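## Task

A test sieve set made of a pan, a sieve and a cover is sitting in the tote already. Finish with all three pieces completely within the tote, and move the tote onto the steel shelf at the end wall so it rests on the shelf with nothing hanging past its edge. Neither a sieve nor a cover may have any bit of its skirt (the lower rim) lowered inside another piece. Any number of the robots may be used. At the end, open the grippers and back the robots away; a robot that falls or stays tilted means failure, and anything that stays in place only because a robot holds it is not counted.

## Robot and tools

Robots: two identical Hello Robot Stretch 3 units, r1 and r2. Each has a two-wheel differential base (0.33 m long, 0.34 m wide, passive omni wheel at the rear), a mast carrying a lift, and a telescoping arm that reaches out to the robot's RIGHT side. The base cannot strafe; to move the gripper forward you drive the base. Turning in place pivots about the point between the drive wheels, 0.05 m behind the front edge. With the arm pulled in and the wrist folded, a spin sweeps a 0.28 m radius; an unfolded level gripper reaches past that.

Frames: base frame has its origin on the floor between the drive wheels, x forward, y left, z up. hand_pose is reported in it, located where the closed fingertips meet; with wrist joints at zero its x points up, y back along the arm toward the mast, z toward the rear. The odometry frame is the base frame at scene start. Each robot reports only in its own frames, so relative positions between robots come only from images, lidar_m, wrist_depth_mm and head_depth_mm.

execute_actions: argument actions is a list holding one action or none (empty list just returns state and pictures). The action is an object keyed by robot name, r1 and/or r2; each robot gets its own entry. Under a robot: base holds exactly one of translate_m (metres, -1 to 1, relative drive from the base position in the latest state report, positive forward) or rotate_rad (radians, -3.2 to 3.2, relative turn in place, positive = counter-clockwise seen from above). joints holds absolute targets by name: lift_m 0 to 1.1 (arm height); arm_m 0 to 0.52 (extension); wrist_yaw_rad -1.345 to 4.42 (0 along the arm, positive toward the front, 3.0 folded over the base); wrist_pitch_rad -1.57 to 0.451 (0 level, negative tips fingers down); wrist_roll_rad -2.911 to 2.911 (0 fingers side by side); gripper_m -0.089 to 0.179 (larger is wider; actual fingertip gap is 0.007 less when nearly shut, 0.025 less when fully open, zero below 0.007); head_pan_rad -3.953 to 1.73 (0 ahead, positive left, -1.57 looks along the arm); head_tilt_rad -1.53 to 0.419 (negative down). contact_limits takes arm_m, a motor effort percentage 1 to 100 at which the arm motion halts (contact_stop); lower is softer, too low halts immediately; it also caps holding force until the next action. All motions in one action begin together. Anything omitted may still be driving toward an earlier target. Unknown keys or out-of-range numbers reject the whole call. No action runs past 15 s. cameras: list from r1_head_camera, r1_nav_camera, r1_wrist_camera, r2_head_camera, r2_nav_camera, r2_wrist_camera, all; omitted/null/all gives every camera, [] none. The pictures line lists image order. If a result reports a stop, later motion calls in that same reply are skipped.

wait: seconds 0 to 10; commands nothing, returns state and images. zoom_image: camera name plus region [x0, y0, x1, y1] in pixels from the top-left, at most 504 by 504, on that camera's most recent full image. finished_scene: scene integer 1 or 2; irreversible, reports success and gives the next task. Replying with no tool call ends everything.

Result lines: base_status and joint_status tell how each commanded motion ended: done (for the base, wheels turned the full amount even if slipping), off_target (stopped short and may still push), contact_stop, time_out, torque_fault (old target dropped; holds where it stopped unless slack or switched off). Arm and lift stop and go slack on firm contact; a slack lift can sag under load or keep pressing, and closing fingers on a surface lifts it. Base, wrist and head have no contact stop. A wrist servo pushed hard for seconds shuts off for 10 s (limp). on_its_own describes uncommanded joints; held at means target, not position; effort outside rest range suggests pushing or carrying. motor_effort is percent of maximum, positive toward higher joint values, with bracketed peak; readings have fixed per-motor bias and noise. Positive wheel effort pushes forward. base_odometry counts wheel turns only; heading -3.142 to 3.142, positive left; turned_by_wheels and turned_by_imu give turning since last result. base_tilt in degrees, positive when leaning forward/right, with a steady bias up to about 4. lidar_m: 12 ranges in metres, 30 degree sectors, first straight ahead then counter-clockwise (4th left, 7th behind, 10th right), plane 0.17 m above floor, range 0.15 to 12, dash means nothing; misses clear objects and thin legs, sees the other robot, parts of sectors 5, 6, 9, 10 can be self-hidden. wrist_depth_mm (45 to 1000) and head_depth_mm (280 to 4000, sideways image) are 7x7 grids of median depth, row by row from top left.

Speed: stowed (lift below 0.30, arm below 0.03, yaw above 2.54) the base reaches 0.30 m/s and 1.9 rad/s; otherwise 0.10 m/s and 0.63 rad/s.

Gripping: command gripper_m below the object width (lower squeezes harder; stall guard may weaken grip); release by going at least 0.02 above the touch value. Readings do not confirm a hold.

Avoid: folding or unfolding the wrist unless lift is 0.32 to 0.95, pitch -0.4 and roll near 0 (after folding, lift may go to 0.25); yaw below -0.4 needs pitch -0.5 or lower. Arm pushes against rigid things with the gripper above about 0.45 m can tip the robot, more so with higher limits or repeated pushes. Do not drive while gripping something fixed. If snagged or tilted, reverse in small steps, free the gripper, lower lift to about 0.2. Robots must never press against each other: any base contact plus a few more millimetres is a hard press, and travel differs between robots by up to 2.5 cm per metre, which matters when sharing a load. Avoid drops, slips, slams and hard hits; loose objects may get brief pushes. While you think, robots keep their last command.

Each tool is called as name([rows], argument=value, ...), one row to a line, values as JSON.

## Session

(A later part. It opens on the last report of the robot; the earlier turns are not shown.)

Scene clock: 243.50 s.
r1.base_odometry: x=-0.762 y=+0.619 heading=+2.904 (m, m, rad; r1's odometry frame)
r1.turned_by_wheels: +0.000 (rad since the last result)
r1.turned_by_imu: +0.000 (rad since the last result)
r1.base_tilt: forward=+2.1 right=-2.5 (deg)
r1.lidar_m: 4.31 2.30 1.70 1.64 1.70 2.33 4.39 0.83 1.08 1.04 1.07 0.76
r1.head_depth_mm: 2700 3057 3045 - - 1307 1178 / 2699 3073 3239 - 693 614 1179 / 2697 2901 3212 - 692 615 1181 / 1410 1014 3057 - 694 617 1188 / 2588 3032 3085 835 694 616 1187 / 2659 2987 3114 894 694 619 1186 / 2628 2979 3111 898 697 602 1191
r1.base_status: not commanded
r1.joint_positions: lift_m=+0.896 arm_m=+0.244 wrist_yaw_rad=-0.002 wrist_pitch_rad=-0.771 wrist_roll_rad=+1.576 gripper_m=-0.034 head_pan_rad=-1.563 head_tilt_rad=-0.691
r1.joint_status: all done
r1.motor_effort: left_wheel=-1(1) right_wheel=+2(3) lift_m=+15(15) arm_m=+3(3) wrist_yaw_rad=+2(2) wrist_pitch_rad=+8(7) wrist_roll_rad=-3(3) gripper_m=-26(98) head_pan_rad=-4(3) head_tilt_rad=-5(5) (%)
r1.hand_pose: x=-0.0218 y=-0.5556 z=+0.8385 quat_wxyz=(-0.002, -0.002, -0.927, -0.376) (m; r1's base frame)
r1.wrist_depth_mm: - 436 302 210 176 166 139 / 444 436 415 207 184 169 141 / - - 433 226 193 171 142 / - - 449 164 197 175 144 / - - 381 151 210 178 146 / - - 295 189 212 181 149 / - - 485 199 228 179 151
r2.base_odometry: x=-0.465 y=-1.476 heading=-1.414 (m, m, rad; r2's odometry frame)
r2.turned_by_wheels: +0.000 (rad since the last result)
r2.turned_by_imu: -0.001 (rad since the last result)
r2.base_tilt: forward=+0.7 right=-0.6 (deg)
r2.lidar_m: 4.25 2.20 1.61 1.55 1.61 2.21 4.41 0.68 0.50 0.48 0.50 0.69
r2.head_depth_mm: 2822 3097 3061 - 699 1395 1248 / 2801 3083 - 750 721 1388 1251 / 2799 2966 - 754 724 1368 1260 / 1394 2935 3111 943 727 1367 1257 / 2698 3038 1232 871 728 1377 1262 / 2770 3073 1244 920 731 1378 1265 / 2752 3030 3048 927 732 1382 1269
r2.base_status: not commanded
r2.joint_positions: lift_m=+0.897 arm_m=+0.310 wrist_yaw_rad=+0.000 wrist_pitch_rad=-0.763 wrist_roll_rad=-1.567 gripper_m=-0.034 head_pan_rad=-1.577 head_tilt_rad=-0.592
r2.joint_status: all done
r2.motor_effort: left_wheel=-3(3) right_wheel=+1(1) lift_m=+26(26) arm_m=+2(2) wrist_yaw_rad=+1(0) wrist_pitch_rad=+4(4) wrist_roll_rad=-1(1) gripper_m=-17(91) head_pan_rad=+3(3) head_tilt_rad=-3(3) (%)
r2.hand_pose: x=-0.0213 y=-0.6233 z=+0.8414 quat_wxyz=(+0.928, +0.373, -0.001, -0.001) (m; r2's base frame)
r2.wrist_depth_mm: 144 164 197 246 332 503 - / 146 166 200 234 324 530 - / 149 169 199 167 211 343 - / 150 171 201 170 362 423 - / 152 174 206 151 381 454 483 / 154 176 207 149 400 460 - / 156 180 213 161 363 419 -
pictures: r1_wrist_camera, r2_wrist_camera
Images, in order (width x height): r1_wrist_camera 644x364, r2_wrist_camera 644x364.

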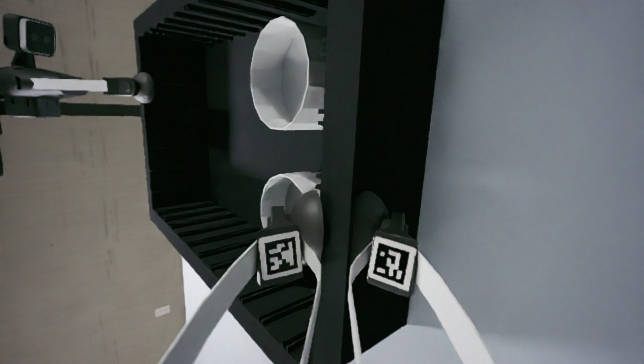

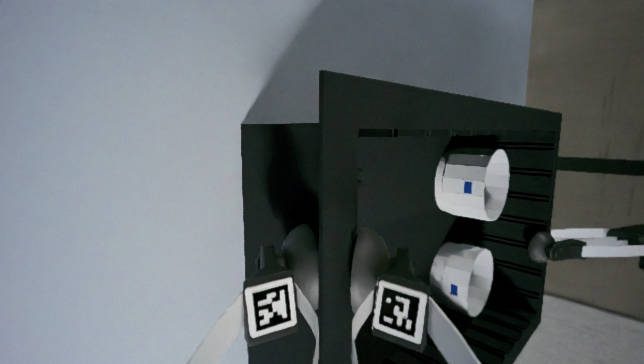

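execute_actions([
  {"r1": {"joints": {"lift_m": 0.926}}, "r2": {"joints": {"lift_m": 0.927}}},
], cameras=["r1_wrist_camera", "r2_wrist_camera", "r1_head_camera", "r2_head_camera"])

Scene clock: 250.33 s.
r1.base_odometry: x=-0.762 y=+0.619 heading=+2.903 (m, m, rad; r1's odometry frame)
r1.turned_by_wheels: +0.000 (rad since the last result)
r1.turned_by_imu: +0.000 (rad since the last result)
r1.base_tilt: forward=+2.1 right=-2.4 (deg)
r1.lidar_m: 4.32 2.30 1.70 1.64 1.70 2.33 4.39 0.83 1.08 1.04 1.08 0.76
r1.head_depth_mm: 2727 3079 3213 - 689 1299 1181 / 2724 3051 - 801 690 614 1181 / 2676 2948 - - 693 615 1186 / 1374 1611 3258 876 692 616 1187 / 2573 3001 1168 793 696 617 1182 / 2663 2937 3047 890 697 617 1185 / 2657 2946 3086 893 698 601 1187
r1.base_status: not commanded
r1.joint_positions: lift_m=+0.925 arm_m=+0.244 wrist_yaw_rad=-0.004 wrist_pitch_rad=-0.773 wrist_roll_rad=+1.576 gripper_m=-0.027 head_pan_rad=-1.563 head_tilt_rad=-0.691
r1.joint_status: all done
r1.on_its_own: gripper_m is held at -0.028, not at your -0.035, by its stall guard, which is not easing now
r1.motor_effort: left_wheel=-1(1) right_wheel=+4(4) lift_m=+54(55) arm_m=+1(3) wrist_yaw_rad=+5(5) wrist_pitch_rad=+8(8) wrist_roll_rad=-3(3) gripper_m=-24(23) head_pan_rad=-4(4) head_tilt_rad=-5(6) (%)
r1.hand_pose: x=-0.0222 y=-0.5553 z=+0.8674 quat_wxyz=(-0.003, -0.003, -0.926, -0.377) (m; r1's base frame)
r1.wrist_depth_mm: - - 317 239 175 190 159 / 444 444 412 212 184 194 162 / - - 430 228 194 195 163 / - - 446 250 208 200 166 / - - 381 153 237 204 168 / - - 302 190 232 206 170 / - - 537 199 252 205 174
r2.base_odometry: x=-0.465 y=-1.476 heading=-1.414 (m, m, rad; r2's odometry frame)
r2.turned_by_wheels: +0.000 (rad since the last result)
r2.turned_by_imu: -0.001 (rad since the last result)
r2.base_tilt: forward=+0.7 right=-0.6 (deg)
r2.lidar_m: 4.26 2.20 1.61 1.55 1.61 2.21 4.42 0.68 0.50 0.48 0.50 0.69
r2.head_depth_mm: 2799 3110 3284 - 718 1390 1249 / 2795 3082 - 748 720 1392 1254 / 2754 2938 - 745 722 1374 1257 / 1223 2937 1043 758 724 1369 1259 / 2701 3062 1177 853 728 1380 1263 / 2780 3054 1242 920 729 1378 1262 / 2741 3034 3039 925 733 1389 1268
r2.base_status: not commanded
r2.joint_positions: lift_m=+0.927 arm_m=+0.310 wrist_yaw_rad=-0.002 wrist_pitch_rad=-0.761 wrist_roll_rad=-1.567 gripper_m=-0.034 head_pan_rad=-1.577 head_tilt_rad=-0.592
r2.joint_status: all done
r2.motor_effort: left_wheel=-3(4) right_wheel=+2(2) lift_m=+36(40) arm_m=+0(2) wrist_yaw_rad=+1(1) wrist_pitch_rad=+3(4) wrist_roll_rad=-1(1) gripper_m=-17(17) head_pan_rad=+3(3) head_tilt_rad=-3(3) (%)
r2.hand_pose: x=-0.0216 y=-0.6240 z=+0.8714 quat_wxyz=(+0.928, +0.372, -0.001, -0.002) (m; r2's base frame)
r2.wrist_depth_mm: 167 191 229 287 390 589 - / 169 193 233 271 376 620 - / 172 195 224 166 216 374 - / 174 199 221 169 368 434 - / 176 201 225 153 388 458 - / 178 205 237 148 401 460 - / 181 208 233 173 358 433 -
pictures: r1_head_camera (sideways: a quarter turn clockwise sets it upright), r1_wrist_camera, r2_head_camera (sideways: a quarter turn clockwise sets it upright), r2_wrist_camera
Images, in order (width x height): r1_head_camera 896x504, r1_wrist_camera 644x364, r2_head_camera 896x504, r2_wrist_camera 644x364.

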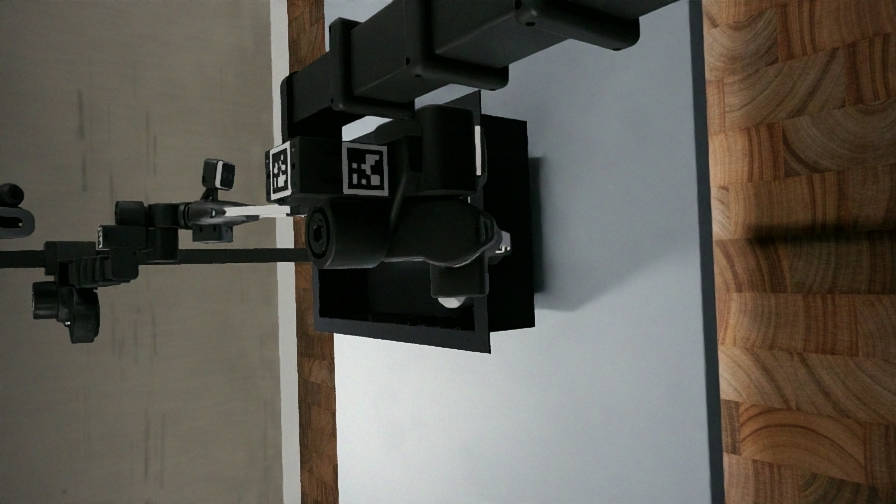

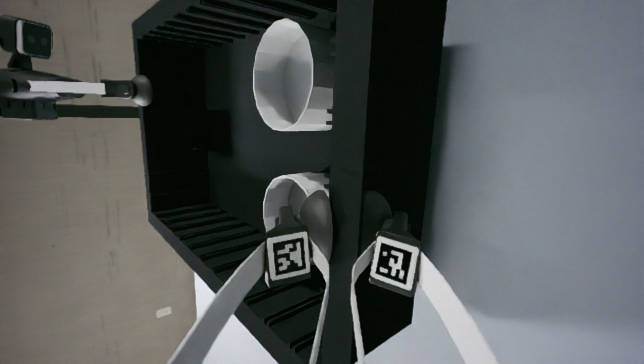

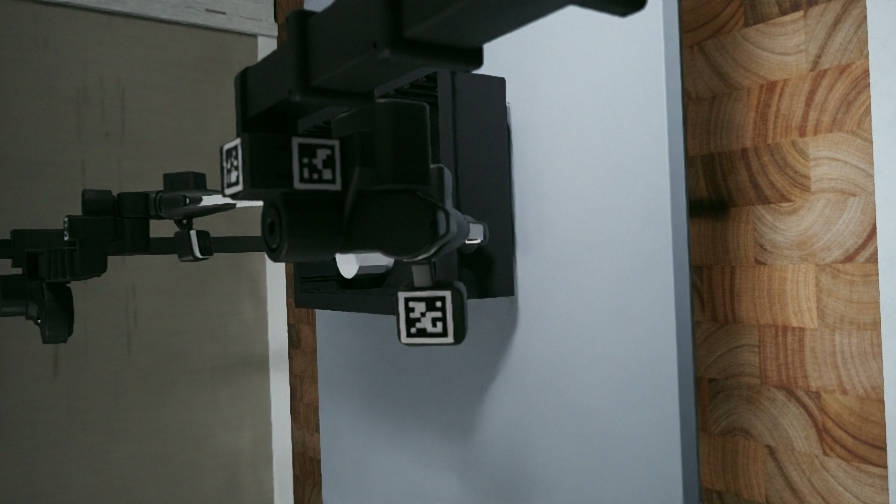

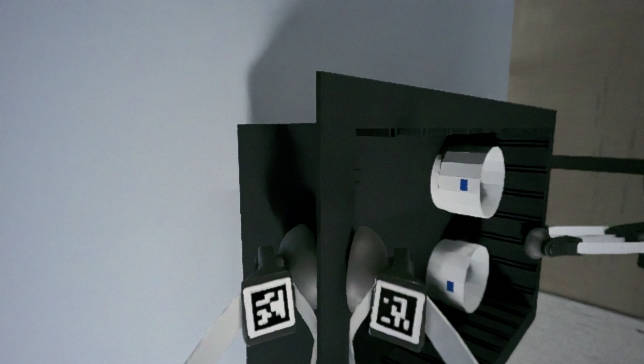

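zoom_image(camera="r1_wrist_camera", region=[240, 130, 460, 340])

zoom_image(camera="r2_wrist_camera", region=[460, 170, 644, 320])

zoom_image(camera="r1_wrist_camera", region=[40, 20, 220, 170])

Region (240, 130, 460, 340) of r1_wrist_camera's 644x364 image, scaled by 2.291; it fills the top 481 rows of this view, and the rest is white.

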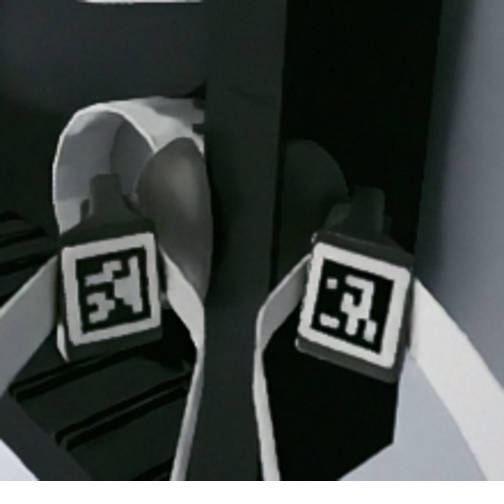

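Region (460, 170, 644, 320) of r2_wrist_camera's 644x364 image, scaled by 2.739; it fills the top 411 rows of this view, and the rest is white.

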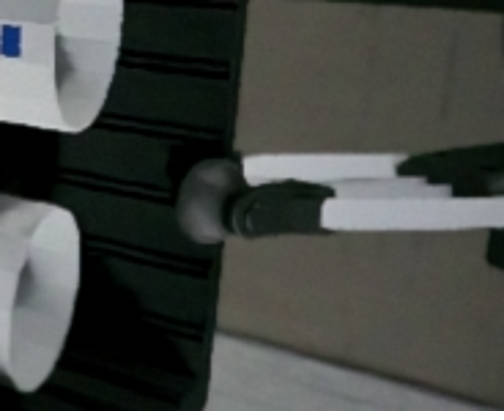

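Region (40, 20, 220, 170) of r1_wrist_camera's 644x364 image, scaled by 2.800.

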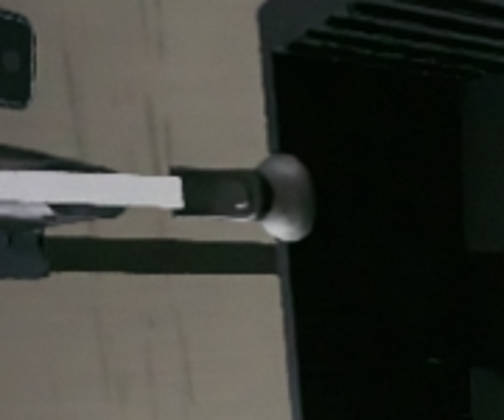

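execute_actions([
  {"r1": {"base": {"translate_m": 0.4}, "joints": {"lift_m": 0.946}}, "r2": {"base": {"translate_m": -0.4}, "joints": {"lift_m": 0.945}}},
], cameras=["r1_wrist_camera", "r2_wrist_camera"])

Scene clock: 267.10 s.
r1.base_odometry: x=-1.150 y=+0.713 heading=+2.903 (m, m, rad; r1's odometry frame)
r1.turned_by_wheels: +0.000 (rad since the last result)
r1.turned_by_imu: +0.000 (rad since the last result)
r1.base_tilt: forward=+2.1 right=-2.4 (deg)
r1.lidar_m: 3.91 2.33 1.70 1.64 1.70 2.32 4.80 1.20 1.08 1.04 0.46 4.07
r1.head_depth_mm: 2732 3048 3299 - 668 1294 1184 / 2699 3040 - 787 690 614 1181 / 2680 2885 - 676 692 615 1180 / 1370 2887 1690 685 693 615 1180 / 2608 2988 1169 757 693 617 1190 / 2656 2964 3094 895 695 618 1187 / 2683 2955 3070 894 697 602 842
r1.base_status: done
r1.joint_positions: lift_m=+0.945 arm_m=+0.244 wrist_yaw_rad=-0.004 wrist_pitch_rad=-0.779 wrist_roll_rad=+1.576 gripper_m=-0.027 head_pan_rad=-1.563 head_tilt_rad=-0.691
r1.joint_status: all done
r1.on_its_own: gripper_m is held at -0.028, not at your -0.035, by its stall guard, which is not easing now
r1.motor_effort: left_wheel=-1(2) right_wheel=+3(11) lift_m=+54(54) arm_m=+0(0) wrist_yaw_rad=+6(5) wrist_pitch_rad=+10(10) wrist_roll_rad=-3(3) gripper_m=-24(24) head_pan_rad=-4(4) head_tilt_rad=-6(5) (%)
r1.hand_pose: x=-0.0222 y=-0.5542 z=+0.8864 quat_wxyz=(-0.003, -0.003, -0.925, -0.380) (m; r1's base frame)
r1.wrist_depth_mm: - - 317 238 176 209 172 / 433 434 409 215 182 209 176 / - - 425 229 193 216 179 / - - 448 247 208 215 181 / - - 375 153 258 222 183 / - - 307 191 235 226 186 / - - - 200 275 222 189
r2.base_odometry: x=-0.527 y=-1.081 heading=-1.414 (m, m, rad; r2's odometry frame)
r2.turned_by_wheels: +0.000 (rad since the last result)
r2.turned_by_imu: -0.001 (rad since the last result)
r2.base_tilt: forward=+0.7 right=-0.6 (deg)
r2.lidar_m: 4.65 2.19 1.61 1.55 1.62 2.22 4.02 4.17 0.50 0.48 0.50 0.69
r2.head_depth_mm: 2771 3089 - 838 718 1388 1248 / 2833 3001 - 742 721 1365 1257 / 2760 1040 - 735 721 1367 1257 / 1363 2984 1024 742 727 1377 1260 / 2780 3047 1175 852 729 1376 1258 / 2778 3046 1243 919 731 1381 1266 / 2766 3056 3018 923 736 1385 1270
r2.base_status: done
r2.joint_positions: lift_m=+0.945 arm_m=+0.310 wrist_yaw_rad=-0.002 wrist_pitch_rad=-0.760 wrist_roll_rad=-1.567 gripper_m=-0.034 head_pan_rad=-1.577 head_tilt_rad=-0.592
r2.joint_status: all done
r2.motor_effort: left_wheel=-3(10) right_wheel=+3(4) lift_m=+35(36) arm_m=+0(0) wrist_yaw_rad=+1(1) wrist_pitch_rad=+3(3) wrist_roll_rad=-1(1) gripper_m=-17(16) head_pan_rad=+3(3) head_tilt_rad=-2(3) (%)
r2.hand_pose: x=-0.0216 y=-0.6240 z=+0.8895 quat_wxyz=(+0.928, +0.371, -0.001, -0.002) (m; r2's base frame)
r2.wrist_depth_mm: 182 205 250 313 420 - - / 184 209 253 295 406 - - / 187 212 244 165 215 373 - / 189 216 240 170 368 429 - / 192 218 245 153 381 456 485 / 194 221 257 148 399 463 - / 197 224 253 183 359 426 -
pictures: r1_wrist_camera, r2_wrist_camera
Images, in order (width x height): r1_wrist_camera 644x364, r2_wrist_camera 644x364.

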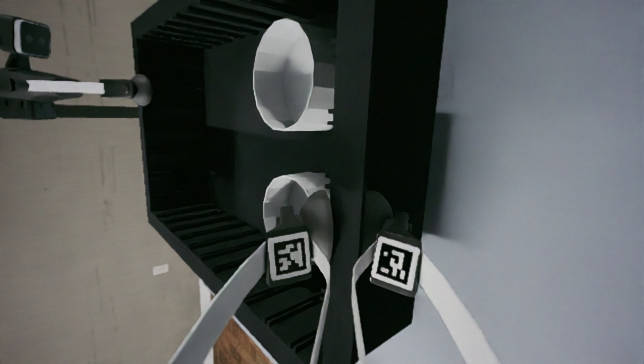

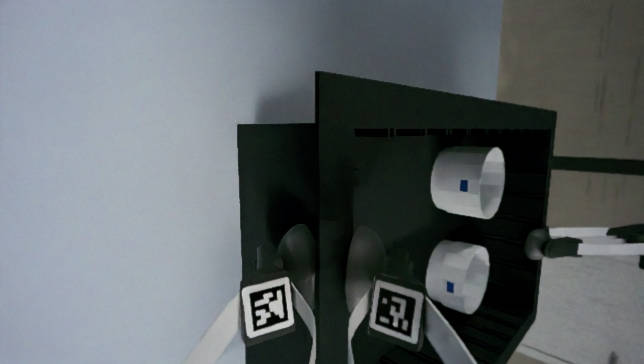

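execute_actions([
  {"r1": {"base": {"translate_m": 1.0}}, "r2": {"base": {"translate_m": -1.0}}},
], cameras=["r1_wrist_camera", "r2_wrist_camera"])

Scene clock: 284.50 s.
r1.base_odometry: x=-2.122 y=+0.949 heading=+2.903 (m, m, rad; r1's odometry frame)
r1.turned_by_wheels: +0.000 (rad since the last result)
r1.turned_by_imu: +0.000 (rad since the last result)
r1.base_tilt: forward=+2.1 right=-2.4 (deg)
r1.lidar_m: 2.92 2.34 1.68 1.62 1.67 2.33 2.17 0.81 1.25 1.51 3.24 3.02
r1.head_depth_mm: 2690 3072 3255 - 1651 1394 1180 / 2689 3074 - 1940 1696 1394 1184 / 2676 2917 - 669 1650 1396 1182 / 1342 2841 1691 681 1654 1399 1186 / 2583 3015 2917 752 1653 1398 1186 / 2641 2924 3033 2201 1712 1406 1186 / 2651 2954 3067 2206 1723 1402 1189
r1.base_status: done
r1.joint_positions: lift_m=+0.945 arm_m=+0.244 wrist_yaw_rad=-0.004 wrist_pitch_rad=-0.791 wrist_roll_rad=+1.576 gripper_m=-0.027 head_pan_rad=-1.563 head_tilt_rad=-0.691
r1.joint_status: not commanded
r1.on_its_own: gripper_m is held at -0.028, not at your -0.035, by its stall guard, which is not easing now
r1.motor_effort: left_wheel=-1(2) right_wheel=+2(10) lift_m=+54(54) arm_m=+0(0) wrist_yaw_rad=+5(5) wrist_pitch_rad=+14(14) wrist_roll_rad=-3(3) gripper_m=-24(24) head_pan_rad=-4(3) head_tilt_rad=-5(5) (%)
r1.hand_pose: x=-0.0222 y=-0.5518 z=+0.8845 quat_wxyz=(-0.003, -0.003, -0.923, -0.386) (m; r1's base frame)
r1.wrist_depth_mm: - 430 315 241 172 868 730 / - 442 402 217 184 859 735 / - 457 420 239 193 897 742 / - - 434 249 205 909 745 / - - 380 154 - 888 776 / - - 302 190 - 950 795 / - - - 202 - 988 785
r2.base_odometry: x=-0.683 y=-0.093 heading=-1.414 (m, m, rad; r2's odometry frame)
r2.turned_by_wheels: +0.000 (rad since the last result)
r2.turned_by_imu: -0.002 (rad since the last result)
r2.base_tilt: forward=+0.7 right=-0.5 (deg)
r2.lidar_m: 1.88 2.20 1.62 1.56 1.62 2.24 3.04 3.14 3.29 1.51 1.25 0.75
r2.head_depth_mm: 2801 3078 - 2042 1746 1461 1249 / 2788 3011 - 742 1753 1467 1249 / 2755 1987 - 740 1757 1461 1253 / 1349 2951 1033 738 1770 1473 1261 / 2760 3025 2983 2071 1771 1477 1264 / 2775 3046 3017 2245 1779 1485 1265 / 2751 3012 3029 2247 1796 1480 1265
r2.base_status: done
r2.joint_positions: lift_m=+0.945 arm_m=+0.310 wrist_yaw_rad=-0.002 wrist_pitch_rad=-0.772 wrist_roll_rad=-1.567 gripper_m=-0.034 head_pan_rad=-1.577 head_tilt_rad=-0.592
r2.joint_status: not commanded
r2.motor_effort: left_wheel=-3(8) right_wheel=+2(3) lift_m=+35(35) arm_m=+0(0) wrist_yaw_rad=+2(2) wrist_pitch_rad=+6(6) wrist_roll_rad=-1(1) gripper_m=-18(18) head_pan_rad=+4(3) head_tilt_rad=-3(2) (%)
r2.hand_pose: x=-0.0216 y=-0.6217 z=+0.8875 quat_wxyz=(+0.926, +0.377, -0.001, -0.002) (m; r2's base frame)
r2.wrist_depth_mm: 774 896 - - - - - / 771 915 - - - - - / 793 938 - 165 217 344 - / 814 936 - 169 360 423 - / 829 963 - 154 375 456 474 / 847 971 - 149 399 466 - / 852 985 - 184 361 418 -
pictures: r1_wrist_camera, r2_wrist_camera
Images, in order (width x height): r1_wrist_camera 644x364, r2_wrist_camera 644x364.

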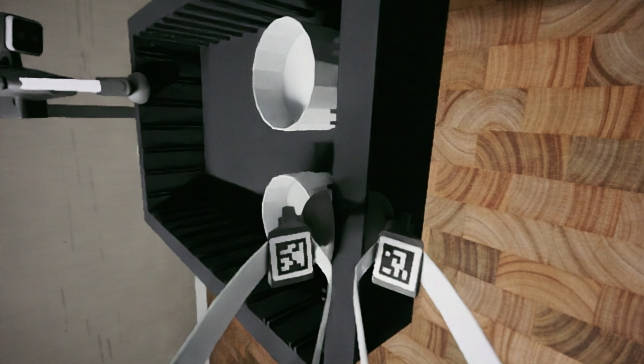

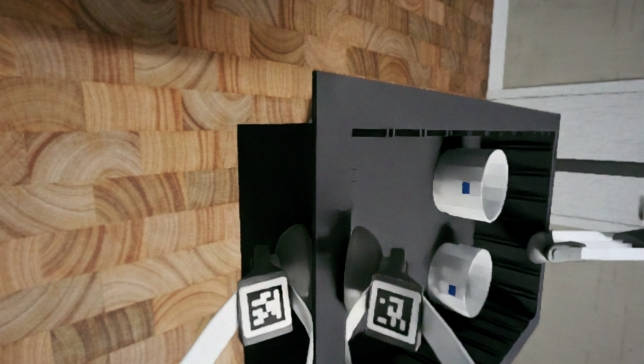

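execute_actions([
  {"r1": {"base": {"translate_m": 1.0}, "joints": {"head_pan_rad": -0.4, "head_tilt_rad": -0.4}}, "r2": {"base": {"translate_m": -1.0}, "joints": {"arm_m": 0.302, "head_pan_rad": -2.7, "head_tilt_rad": -0.35}}},
], cameras=["r1_wrist_camera", "r2_wrist_camera", "r1_head_camera", "r2_head_camera"])

Scene clock: 298.80 s.
r1.base_odometry: x=-3.094 y=+1.186 heading=+2.903 (m, m, rad; r1's odometry frame)
r1.turned_by_wheels: +0.000 (rad since the last result)
r1.turned_by_imu: +0.000 (rad since the last result)
r1.base_tilt: forward=+2.1 right=-2.4 (deg)
r1.lidar_m: 1.93 2.00 1.71 1.64 1.71 2.33 1.76 2.00 3.21 1.51 2.76 2.00
r1.head_depth_mm: 2202 2367 2558 2805 2369 1756 1394 / 2068 2222 2385 2608 2414 1766 1403 / 1959 2090 2247 2449 2404 1775 1396 / 1858 1956 2122 2257 2366 1780 1408 / 1758 1865 2011 2064 2279 1794 1417 / 1674 1783 1897 1899 2153 1789 1414 / 1617 1708 1802 1926 2043 1809 1418
r1.base_status: done
r1.joint_positions: lift_m=+0.945 arm_m=+0.244 wrist_yaw_rad=-0.004 wrist_pitch_rad=-0.794 wrist_roll_rad=+1.576 gripper_m=-0.027 head_pan_rad=-0.407 head_tilt_rad=-0.409
r1.joint_status: all done
r1.on_its_own: gripper_m is held at -0.028, not at your -0.035, by its stall guard, which is not easing now
r1.motor_effort: left_wheel=-1(1) right_wheel=+2(10) lift_m=+54(54) arm_m=+0(1) wrist_yaw_rad=+5(5) wrist_pitch_rad=+15(16) wrist_roll_rad=-3(3) gripper_m=-25(25) head_pan_rad=+4(40) head_tilt_rad=+4(29) (%)
r1.hand_pose: x=-0.0222 y=-0.5511 z=+0.8839 quat_wxyz=(-0.003, -0.003, -0.922, -0.387) (m; r1's base frame)
r1.wrist_depth_mm: - 422 321 236 171 847 741 / - 429 401 217 181 872 735 / - 460 412 265 193 894 742 / - - 440 247 207 885 774 / - - 383 154 - 890 771 / - - 302 220 226 916 779 / - - - 202 - 937 792
r2.base_odometry: x=-0.838 y=+0.895 heading=-1.415 (m, m, rad; r2's odometry frame)
r2.turned_by_wheels: +0.000 (rad since the last result)
r2.turned_by_imu: -0.002 (rad since the last result)
r2.base_tilt: forward=+0.7 right=-0.5 (deg)
r2.lidar_m: 1.86 2.21 1.63 1.57 1.63 2.11 2.05 2.13 2.93 1.51 3.25 1.66
r2.head_depth_mm: 1738 1836 1956 2086 2173 1794 1461 / 1808 1916 2023 2179 2260 1805 1463 / 1878 1993 2082 2289 2357 1809 1468 / 1962 2089 2198 2419 2383 1820 1473 / 2053 2199 2286 2543 2385 1833 1525 / 2125 2290 2445 2685 2400 1840 1573 / 2259 2409 2599 2857 2432 1840 -
r2.base_status: done
r2.joint_positions: lift_m=+0.945 arm_m=+0.302 wrist_yaw_rad=-0.002 wrist_pitch_rad=-0.776 wrist_roll_rad=-1.567 gripper_m=-0.034 head_pan_rad=-2.693 head_tilt_rad=-0.359
r2.joint_status: all done
r2.motor_effort: left_wheel=-3(10) right_wheel=+3(5) lift_m=+35(35) arm_m=-3(3) wrist_yaw_rad=+2(2) wrist_pitch_rad=+7(7) wrist_roll_rad=-1(1) gripper_m=-17(17) head_pan_rad=-1(31) head_tilt_rad=+3(14) (%)
r2.hand_pose: x=-0.0217 y=-0.6134 z=+0.8869 quat_wxyz=(+0.926, +0.379, -0.002, -0.002) (m; r2's base frame)
r2.wrist_depth_mm: 775 888 - - - - - / 779 918 - - - - - / 799 925 - 165 206 376 - / 803 938 - 169 364 421 - / 828 949 - 154 377 459 475 / 853 992 - 150 399 458 - / 854 993 - 187 360 423 -
pictures: r1_head_camera (sideways: a quarter turn clockwise sets it upright), r1_wrist_camera, r2_head_camera (sideways: a quarter turn clockwise sets it upright), r2_wrist_camera
Images, in order (width x height): r1_head_camera 896x504, r1_wrist_camera 644x364, r2_head_camera 896x504, r2_wrist_camera 644x364.

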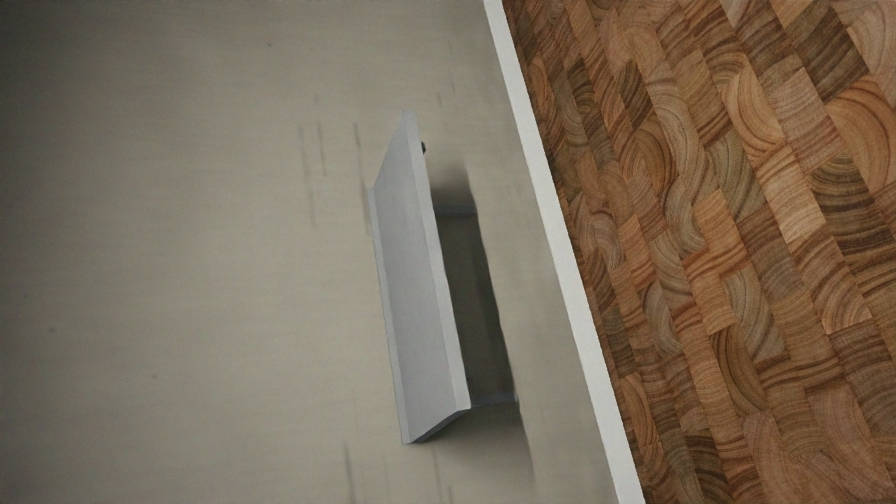

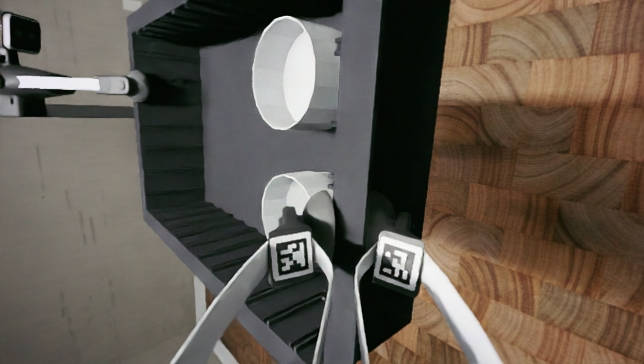

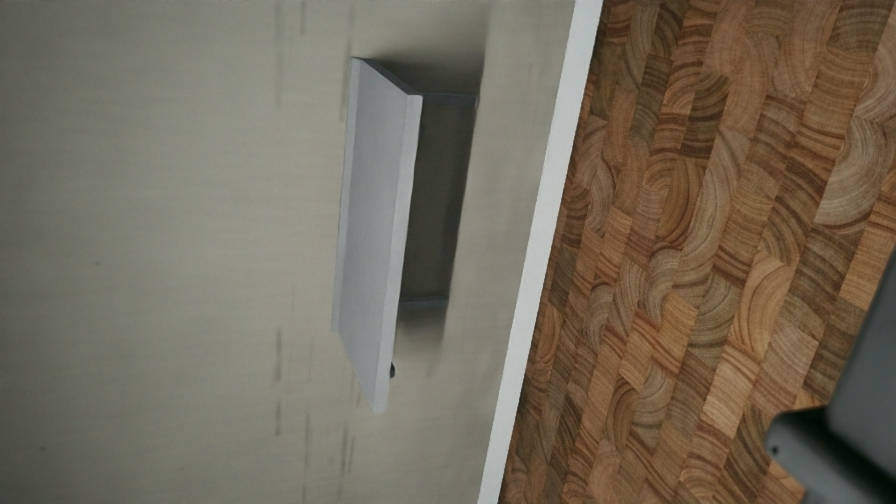

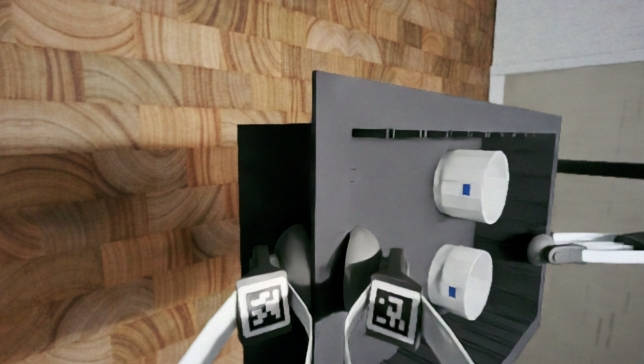

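execute_actions([
  {"r1": {"base": {"translate_m": 0.995}, "joints": {"head_pan_rad": -0.9, "head_tilt_rad": -0.6}}, "r2": {"base": {"translate_m": -1.0}, "joints": {"arm_m": 0.291, "head_pan_rad": -2.3, "head_tilt_rad": -0.5}}},
], cameras=["r1_wrist_camera", "r2_wrist_camera", "r1_head_camera", "r2_head_camera"])

Scene clock: 317.60 s.
r1.base_odometry: x=-4.061 y=+1.421 heading=+2.903 (m, m, rad; r1's odometry frame)
r1.turned_by_wheels: +0.000 (rad since the last result)
r1.turned_by_imu: +0.001 (rad since the last result)
r1.base_tilt: forward=+2.1 right=-2.4 (deg)
r1.lidar_m: 0.94 0.96 1.32 1.65 1.71 2.31 2.74 2.90 3.23 1.50 1.33 0.97
r1.head_depth_mm: 2291 2698 3109 2521 1885 1487 1237 / 1849 2095 2410 2410 1869 1492 1240 / 1550 1726 1844 1214 1888 1500 1243 / 1337 1463 1497 1036 1839 1496 1242 / 1164 1265 1360 1040 1633 1506 1243 / 1038 1116 1208 1050 802 1465 1250 / 939 999 1074 1050 776 1341 1247
r1.base_status: done
r1.joint_positions: lift_m=+0.945 arm_m=+0.244 wrist_yaw_rad=-0.004 wrist_pitch_rad=-0.798 wrist_roll_rad=+1.576 gripper_m=-0.027 head_pan_rad=-0.893 head_tilt_rad=-0.592
r1.joint_status: all done
r1.on_its_own: gripper_m is held at -0.028, not at your -0.035, by its stall guard, which is not easing now
r1.motor_effort: left_wheel=-1(1) right_wheel=+2(10) lift_m=+54(54) arm_m=+0(0) wrist_yaw_rad=+5(6) wrist_pitch_rad=+16(17) wrist_roll_rad=-3(3) gripper_m=-25(26) head_pan_rad=-4(33) head_tilt_rad=-4(23) (%)
r1.hand_pose: x=-0.0222 y=-0.5504 z=+0.8834 quat_wxyz=(-0.003, -0.003, -0.921, -0.389) (m; r1's base frame)
r1.wrist_depth_mm: - 432 315 237 173 862 720 / - 429 403 218 182 869 732 / - 458 415 244 193 891 753 / - - 436 249 207 902 756 / - - 381 153 - 930 756 / - - 306 169 223 929 754 / - - - 202 - 946 778
r2.base_odometry: x=-0.994 y=+1.883 heading=-1.415 (m, m, rad; r2's odometry frame)
r2.turned_by_wheels: +0.000 (rad since the last result)
r2.turned_by_imu: -0.002 (rad since the last result)
r2.base_tilt: forward=+0.7 right=-0.6 (deg)
r2.lidar_m: 2.63 2.21 1.64 1.58 1.48 1.09 1.05 1.10 1.51 1.49 3.28 2.81
r2.head_depth_mm: 1027 1097 1177 1056 898 1493 - / 1108 1190 1286 1062 901 1599 - / 1205 1305 1383 1069 1713 - - / 1319 1441 1487 1125 1903 - - / 1460 1606 1620 1258 2049 - 1308 / 1632 1814 1936 2311 - - 1336 / 1857 2097 2407 2633 - 1544 1338
r2.base_status: done
r2.joint_positions: lift_m=+0.945 arm_m=+0.291 wrist_yaw_rad=-0.003 wrist_pitch_rad=-0.779 wrist_roll_rad=-1.567 gripper_m=-0.034 head_pan_rad=-2.307 head_tilt_rad=-0.493
r2.joint_status: all done
r2.motor_effort: left_wheel=-3(11) right_wheel=+2(4) lift_m=+36(35) arm_m=-3(4) wrist_yaw_rad=+3(2) wrist_pitch_rad=+8(8) wrist_roll_rad=-1(1) gripper_m=-18(17) head_pan_rad=+3(24) head_tilt_rad=-2(12) (%)
r2.hand_pose: x=-0.0218 y=-0.6017 z=+0.8864 quat_wxyz=(+0.925, +0.380, -0.002, -0.002) (m; r2's base frame)
r2.wrist_depth_mm: 773 906 - - - - - / 799 913 - - - - - / 807 943 - 164 215 342 - / 804 953 - 167 360 419 - / 822 968 - 154 375 454 470 / 824 949 - 150 400 451 - / 849 995 - 188 362 424 -
pictures: r1_head_camera (sideways: a quarter turn clockwise sets it upright), r1_wrist_camera, r2_head_camera (sideways: a quarter turn clockwise sets it upright), r2_wrist_camera
Images, in order (width x height): r1_head_camera 896x504, r1_wrist_camera 644x364, r2_head_camera 896x504, r2_wrist_camera 644x364.

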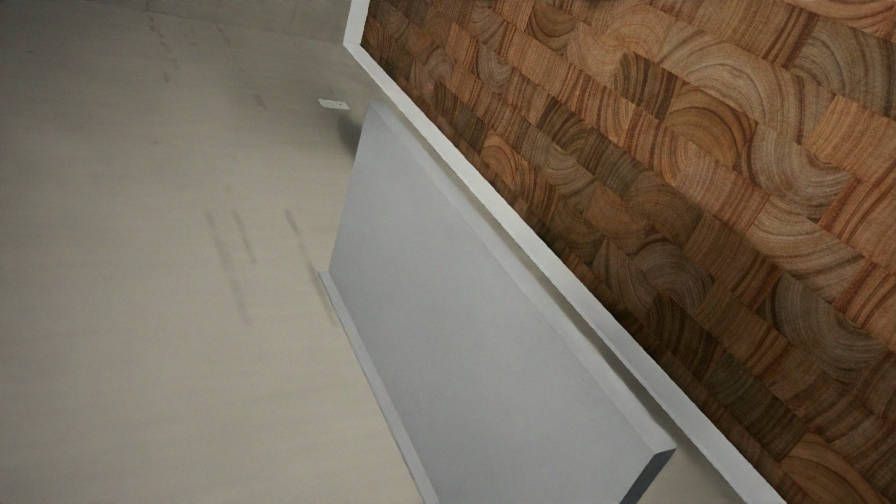

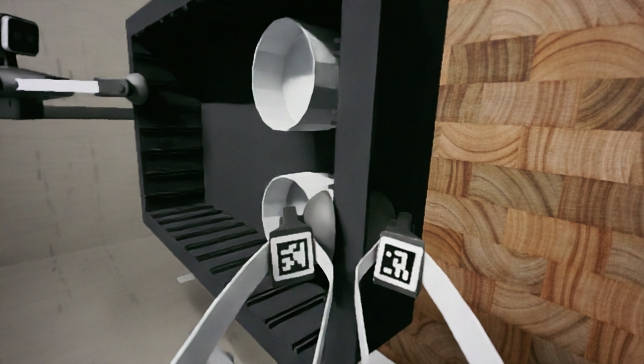

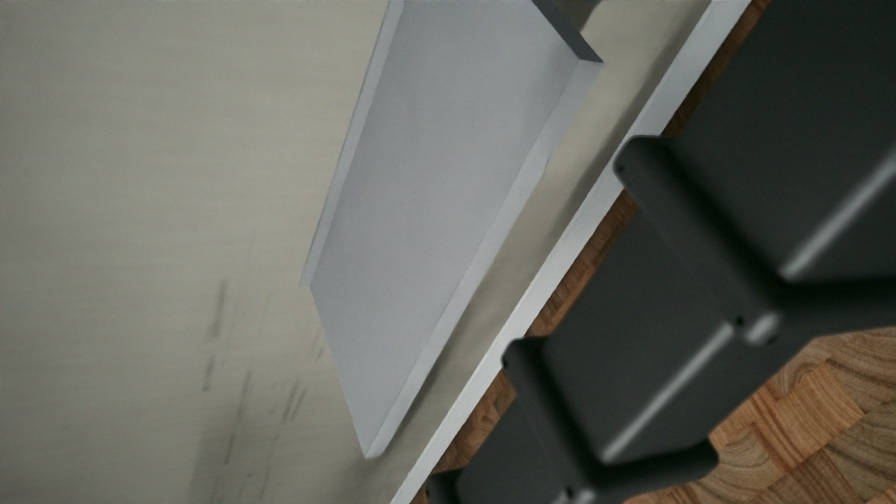

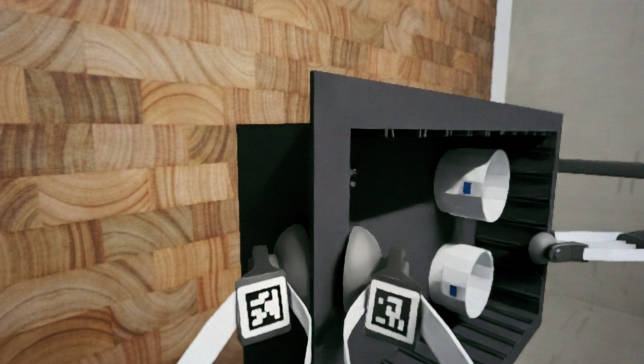

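execute_actions([
  {"r1": {"base": {"translate_m": 0.7}, "joints": {"head_pan_rad": -1.75, "head_tilt_rad": -0.75}}, "r2": {"base": {"translate_m": -0.7}, "joints": {"arm_m": 0.281, "head_pan_rad": -1.45, "head_tilt_rad": -0.65}}},
])

Scene clock: 334.83 s.
r1.base_odometry: x=-4.741 y=+1.586 heading=+2.903 (m, m, rad; r1's odometry frame)
r1.turned_by_wheels: +0.000 (rad since the last result)
r1.turned_by_imu: +0.001 (rad since the last result)
r1.base_tilt: forward=+2.1 right=-2.5 (deg)
r1.lidar_m: 0.23 0.24 0.33 0.89 1.71 2.34 3.42 3.57 3.21 0.93 0.33 0.24
r1.head_depth_mm: 2965 3376 2718 - - 1285 1165 / 2904 3276 3026 - 1536 579 1161 / 2855 3174 - 798 661 564 1158 / 2761 3056 - 702 661 551 1159 / 2650 1913 - 692 664 551 1137 / 1082 2931 930 667 664 551 1121 / 2104 2191 1117 804 665 553 724
r1.base_status: done
r1.joint_positions: lift_m=+0.945 arm_m=+0.244 wrist_yaw_rad=-0.004 wrist_pitch_rad=-0.797 wrist_roll_rad=+1.576 gripper_m=-0.027 head_pan_rad=-1.743 head_tilt_rad=-0.740
r1.joint_status: all done
r1.on_its_own: gripper_m is held at -0.028, not at your -0.035, by its stall guard, which is not easing now
r1.motor_effort: left_wheel=-1(2) right_wheel=+2(8) lift_m=+54(54) arm_m=+0(0) wrist_yaw_rad=+5(6) wrist_pitch_rad=+16(17) wrist_roll_rad=-3(3) gripper_m=-25(25) head_pan_rad=-3(40) head_tilt_rad=-6(21) (%)
r1.hand_pose: x=-0.0222 y=-0.5506 z=+0.8835 quat_wxyz=(-0.003, -0.003, -0.922, -0.388) (m; r1's base frame)
r1.wrist_depth_mm: - 429 317 242 173 205 172 / - 434 400 218 182 207 174 / - 452 417 245 192 211 177 / - - 439 247 209 215 180 / 768 730 385 154 255 219 182 / 566 566 303 169 223 223 186 / 444 443 410 203 268 220 189
r2.base_odometry: x=-1.103 y=+2.574 heading=-1.415 (m, m, rad; r2's odometry frame)
r2.turned_by_wheels: +0.000 (rad since the last result)
r2.turned_by_imu: -0.002 (rad since the last result)
r2.base_tilt: forward=+0.7 right=-0.7 (deg)
r2.lidar_m: 3.31 2.22 1.63 1.35 0.50 0.37 0.36 0.37 0.51 1.44 3.30 3.44
r2.head_depth_mm: 1847 1734 - 697 684 577 1196 / 951 981 - 702 687 577 1219 / 2722 3010 939 719 689 579 1225 / 2803 3093 2692 823 690 581 1227 / 2797 3135 2712 2078 1696 1399 1235 / 2845 3141 2731 2101 1698 1429 1234 / 2854 3218 2780 2101 1701 1439 1242
r2.base_status: done
r2.joint_positions: lift_m=+0.945 arm_m=+0.281 wrist_yaw_rad=-0.003 wrist_pitch_rad=-0.778 wrist_roll_rad=-1.567 gripper_m=-0.034 head_pan_rad=-1.457 head_tilt_rad=-0.642
r2.joint_status: all done
r2.motor_effort: left_wheel=-3(10) right_wheel=+2(2) lift_m=+35(35) arm_m=-3(4) wrist_yaw_rad=+2(2) wrist_pitch_rad=+8(8) wrist_roll_rad=-1(1) gripper_m=-19(18) head_pan_rad=+2(31) head_tilt_rad=-3(13) (%)
r2.hand_pose: x=-0.0218 y=-0.5919 z=+0.8865 quat_wxyz=(+0.925, +0.380, -0.002, -0.002) (m; r2's base frame)
r2.wrist_depth_mm: 739 862 - - - - - / 183 207 249 292 - - - / 185 209 240 164 207 372 - / 188 213 237 168 359 421 - / 190 216 241 154 375 457 476 / 193 220 253 150 394 463 953 / 195 224 249 188 360 421 682
pictures: r1_head_camera (sideways: a quarter turn clockwise sets it upright), r1_nav_camera (sideways: a quarter turn counterclockwise sets it upright), r1_wrist_camera, r2_head_camera (sideways: a quarter turn clockwise sets it upright), r2_nav_camera (sideways: a quarter turn counterclockwise sets it upright), r2_wrist_camera
Images, in order (width x height): r1_head_camera 896x504, r1_nav_camera 672x504, r1_wrist_camera 644x364, r2_head_camera 896x504, r2_nav_camera 672x504, r2_wrist_camera 644x364.

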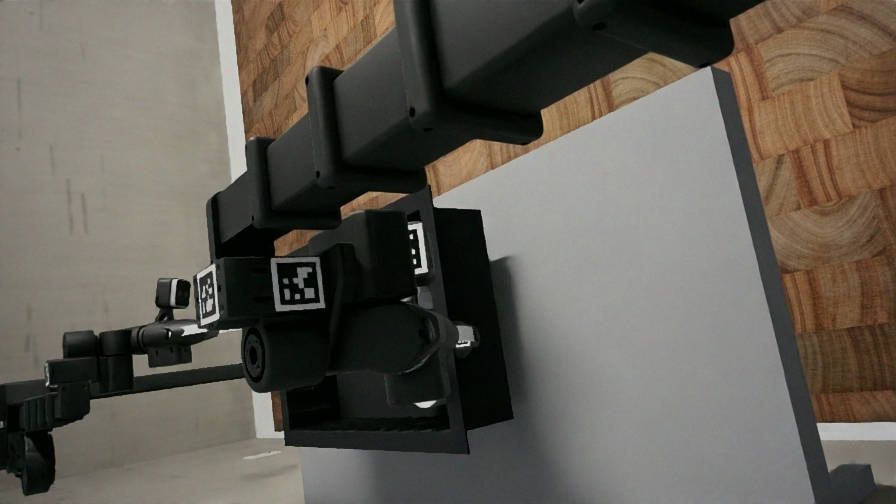

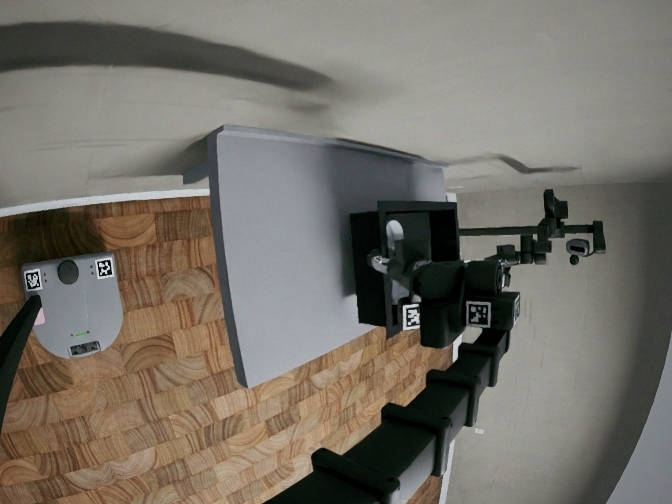

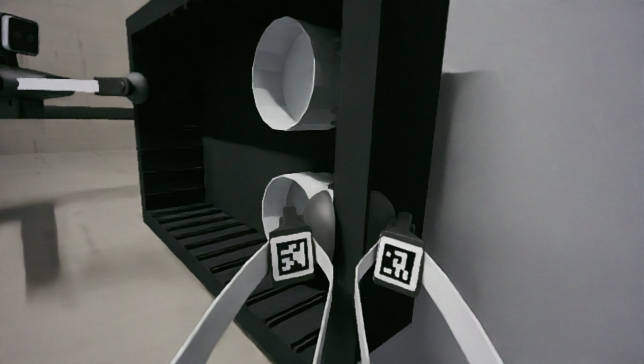

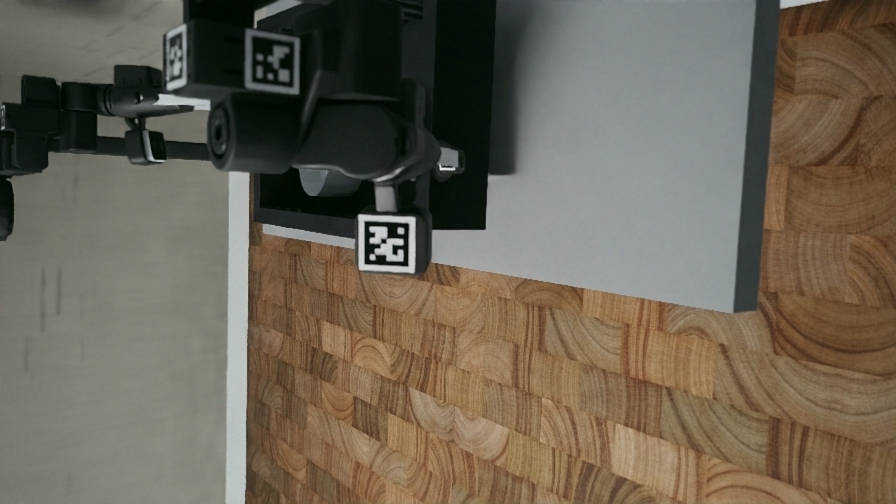

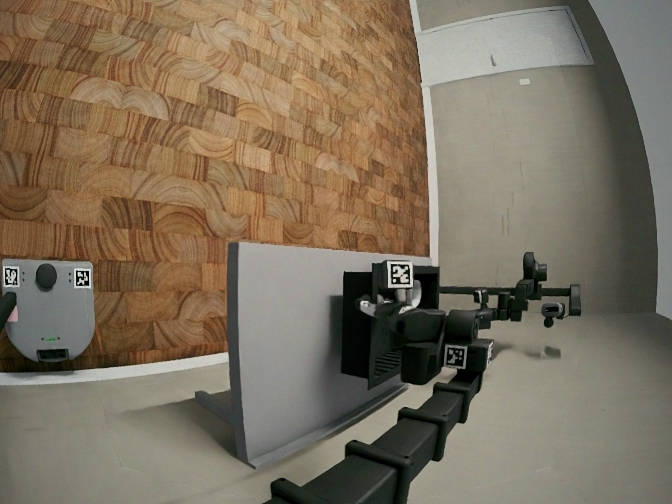

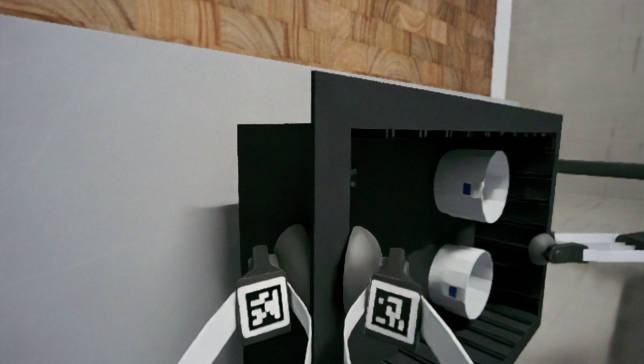

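execute_actions([
  {"r1": {"base": {"translate_m": 0.028}, "joints": {"lift_m": 0.916}}, "r2": {"base": {"translate_m": -0.03}, "joints": {"lift_m": 0.914}}},
], cameras=["r1_wrist_camera", "r2_wrist_camera", "r2_nav_camera"])

Scene clock: 340.70 s.
r1.base_odometry: x=-4.768 y=+1.593 heading=+2.903 (m, m, rad; r1's odometry frame)
r1.turned_by_wheels: +0.000 (rad since the last result)
r1.turned_by_imu: +0.000 (rad since the last result)
r1.base_tilt: forward=+2.1 right=-2.5 (deg)
r1.lidar_m: 0.21 0.21 0.29 0.79 1.71 2.34 3.45 3.56 3.21 0.83 0.29 0.21
r1.head_depth_mm: 2945 3410 2740 2194 - - 1136 / 2877 3303 2876 - - 564 1160 / 2845 3234 - 747 662 563 1159 / 2779 3140 - 709 662 551 1161 / 2674 989 - 695 663 552 1140 / 1288 2890 982 742 662 553 1085 / 1725 1941 1117 807 665 553 662
r1.base_status: done
r1.joint_positions: lift_m=+0.917 arm_m=+0.244 wrist_yaw_rad=-0.004 wrist_pitch_rad=-0.799 wrist_roll_rad=+1.576 gripper_m=-0.027 head_pan_rad=-1.743 head_tilt_rad=-0.740
r1.joint_status: all done
r1.on_its_own: gripper_m is held at -0.028, not at your -0.035, by its stall guard, which is not easing now
r1.motor_effort: left_wheel=-1(2) right_wheel=+2(8) lift_m=+19(45) arm_m=+1(0) wrist_yaw_rad=+5(5) wrist_pitch_rad=+17(17) wrist_roll_rad=-3(3) gripper_m=-25(26) head_pan_rad=-4(3) head_tilt_rad=-7(5) (%)
r1.hand_pose: x=-0.0221 y=-0.5502 z=+0.8547 quat_wxyz=(-0.003, -0.003, -0.921, -0.389) (m; r1's base frame)
r1.wrist_depth_mm: - 428 316 238 174 180 151 / - 441 403 219 183 181 152 / - 451 417 243 191 185 156 / - 948 434 247 205 190 156 / 705 663 379 154 224 192 160 / 509 523 311 168 220 196 162 / 399 398 379 203 235 194 165
r2.base_odometry: x=-1.107 y=+2.604 heading=-1.415 (m, m, rad; r2's odometry frame)
r2.turned_by_wheels: +0.000 (rad since the last result)
r2.turned_by_imu: -0.001 (rad since the last result)
r2.base_tilt: forward=+0.7 right=-0.6 (deg)
r2.lidar_m: 3.35 2.22 1.64 1.24 0.46 0.34 0.33 0.34 0.47 1.32 3.30 3.47
r2.head_depth_mm: 1698 1637 - 705 683 576 1184 / 970 992 - 715 685 577 1220 / 2735 3046 985 734 687 580 1224 / 2784 3066 1157 798 690 581 1224 / 2845 3168 2723 2088 1608 611 1231 / 2848 3168 2747 2096 1696 1429 1237 / 2854 3195 2749 2101 1704 1434 1234
r2.base_status: done
r2.joint_positions: lift_m=+0.914 arm_m=+0.281 wrist_yaw_rad=-0.003 wrist_pitch_rad=-0.779 wrist_roll_rad=-1.567 gripper_m=-0.034 head_pan_rad=-1.457 head_tilt_rad=-0.642
r2.joint_status: all done
r2.motor_effort: left_wheel=-3(10) right_wheel=+1(4) lift_m=+28(33) arm_m=-3(3) wrist_yaw_rad=+2(2) wrist_pitch_rad=+8(8) wrist_roll_rad=-1(1) gripper_m=-17(19) head_pan_rad=+3(2) head_tilt_rad=-3(3) (%)
r2.hand_pose: x=-0.0218 y=-0.5917 z=+0.8557 quat_wxyz=(+0.925, +0.380, -0.002, -0.002) (m; r2's base frame)
r2.wrist_depth_mm: 156 177 211 275 - - - / 158 179 214 251 340 649 - / 160 182 208 164 214 335 - / 163 185 211 168 359 415 - / 164 189 215 154 376 454 470 / 167 189 221 150 398 451 858 / 169 194 222 188 363 419 638
pictures: r1_wrist_camera, r2_nav_camera (sideways: a quarter turn counterclockwise sets it upright), r2_wrist_camera
Images, in order (width x height): r1_wrist_camera 644x364, r2_nav_camera 672x504, r2_wrist_camera 644x364.

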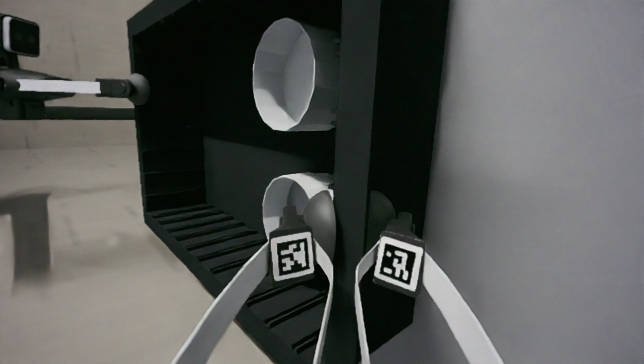

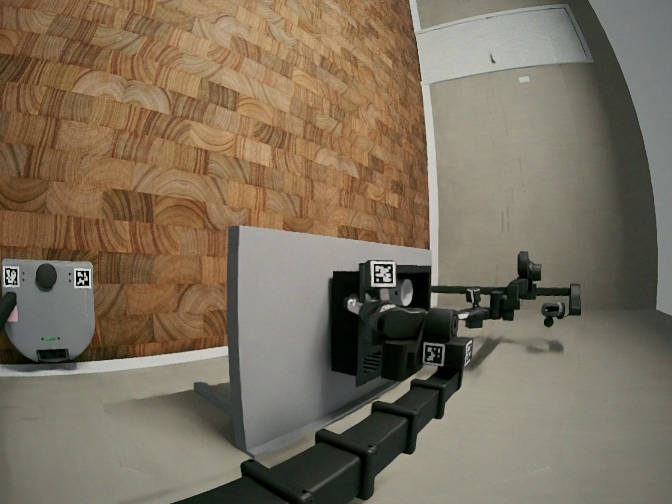

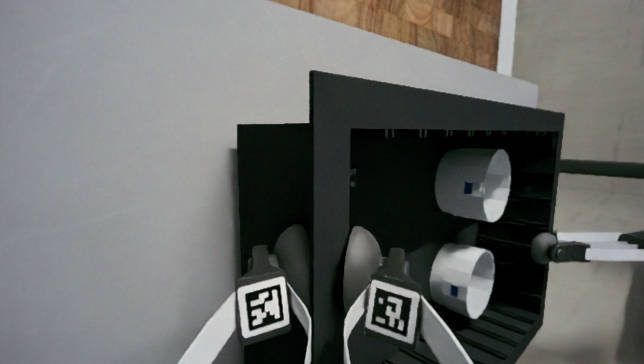

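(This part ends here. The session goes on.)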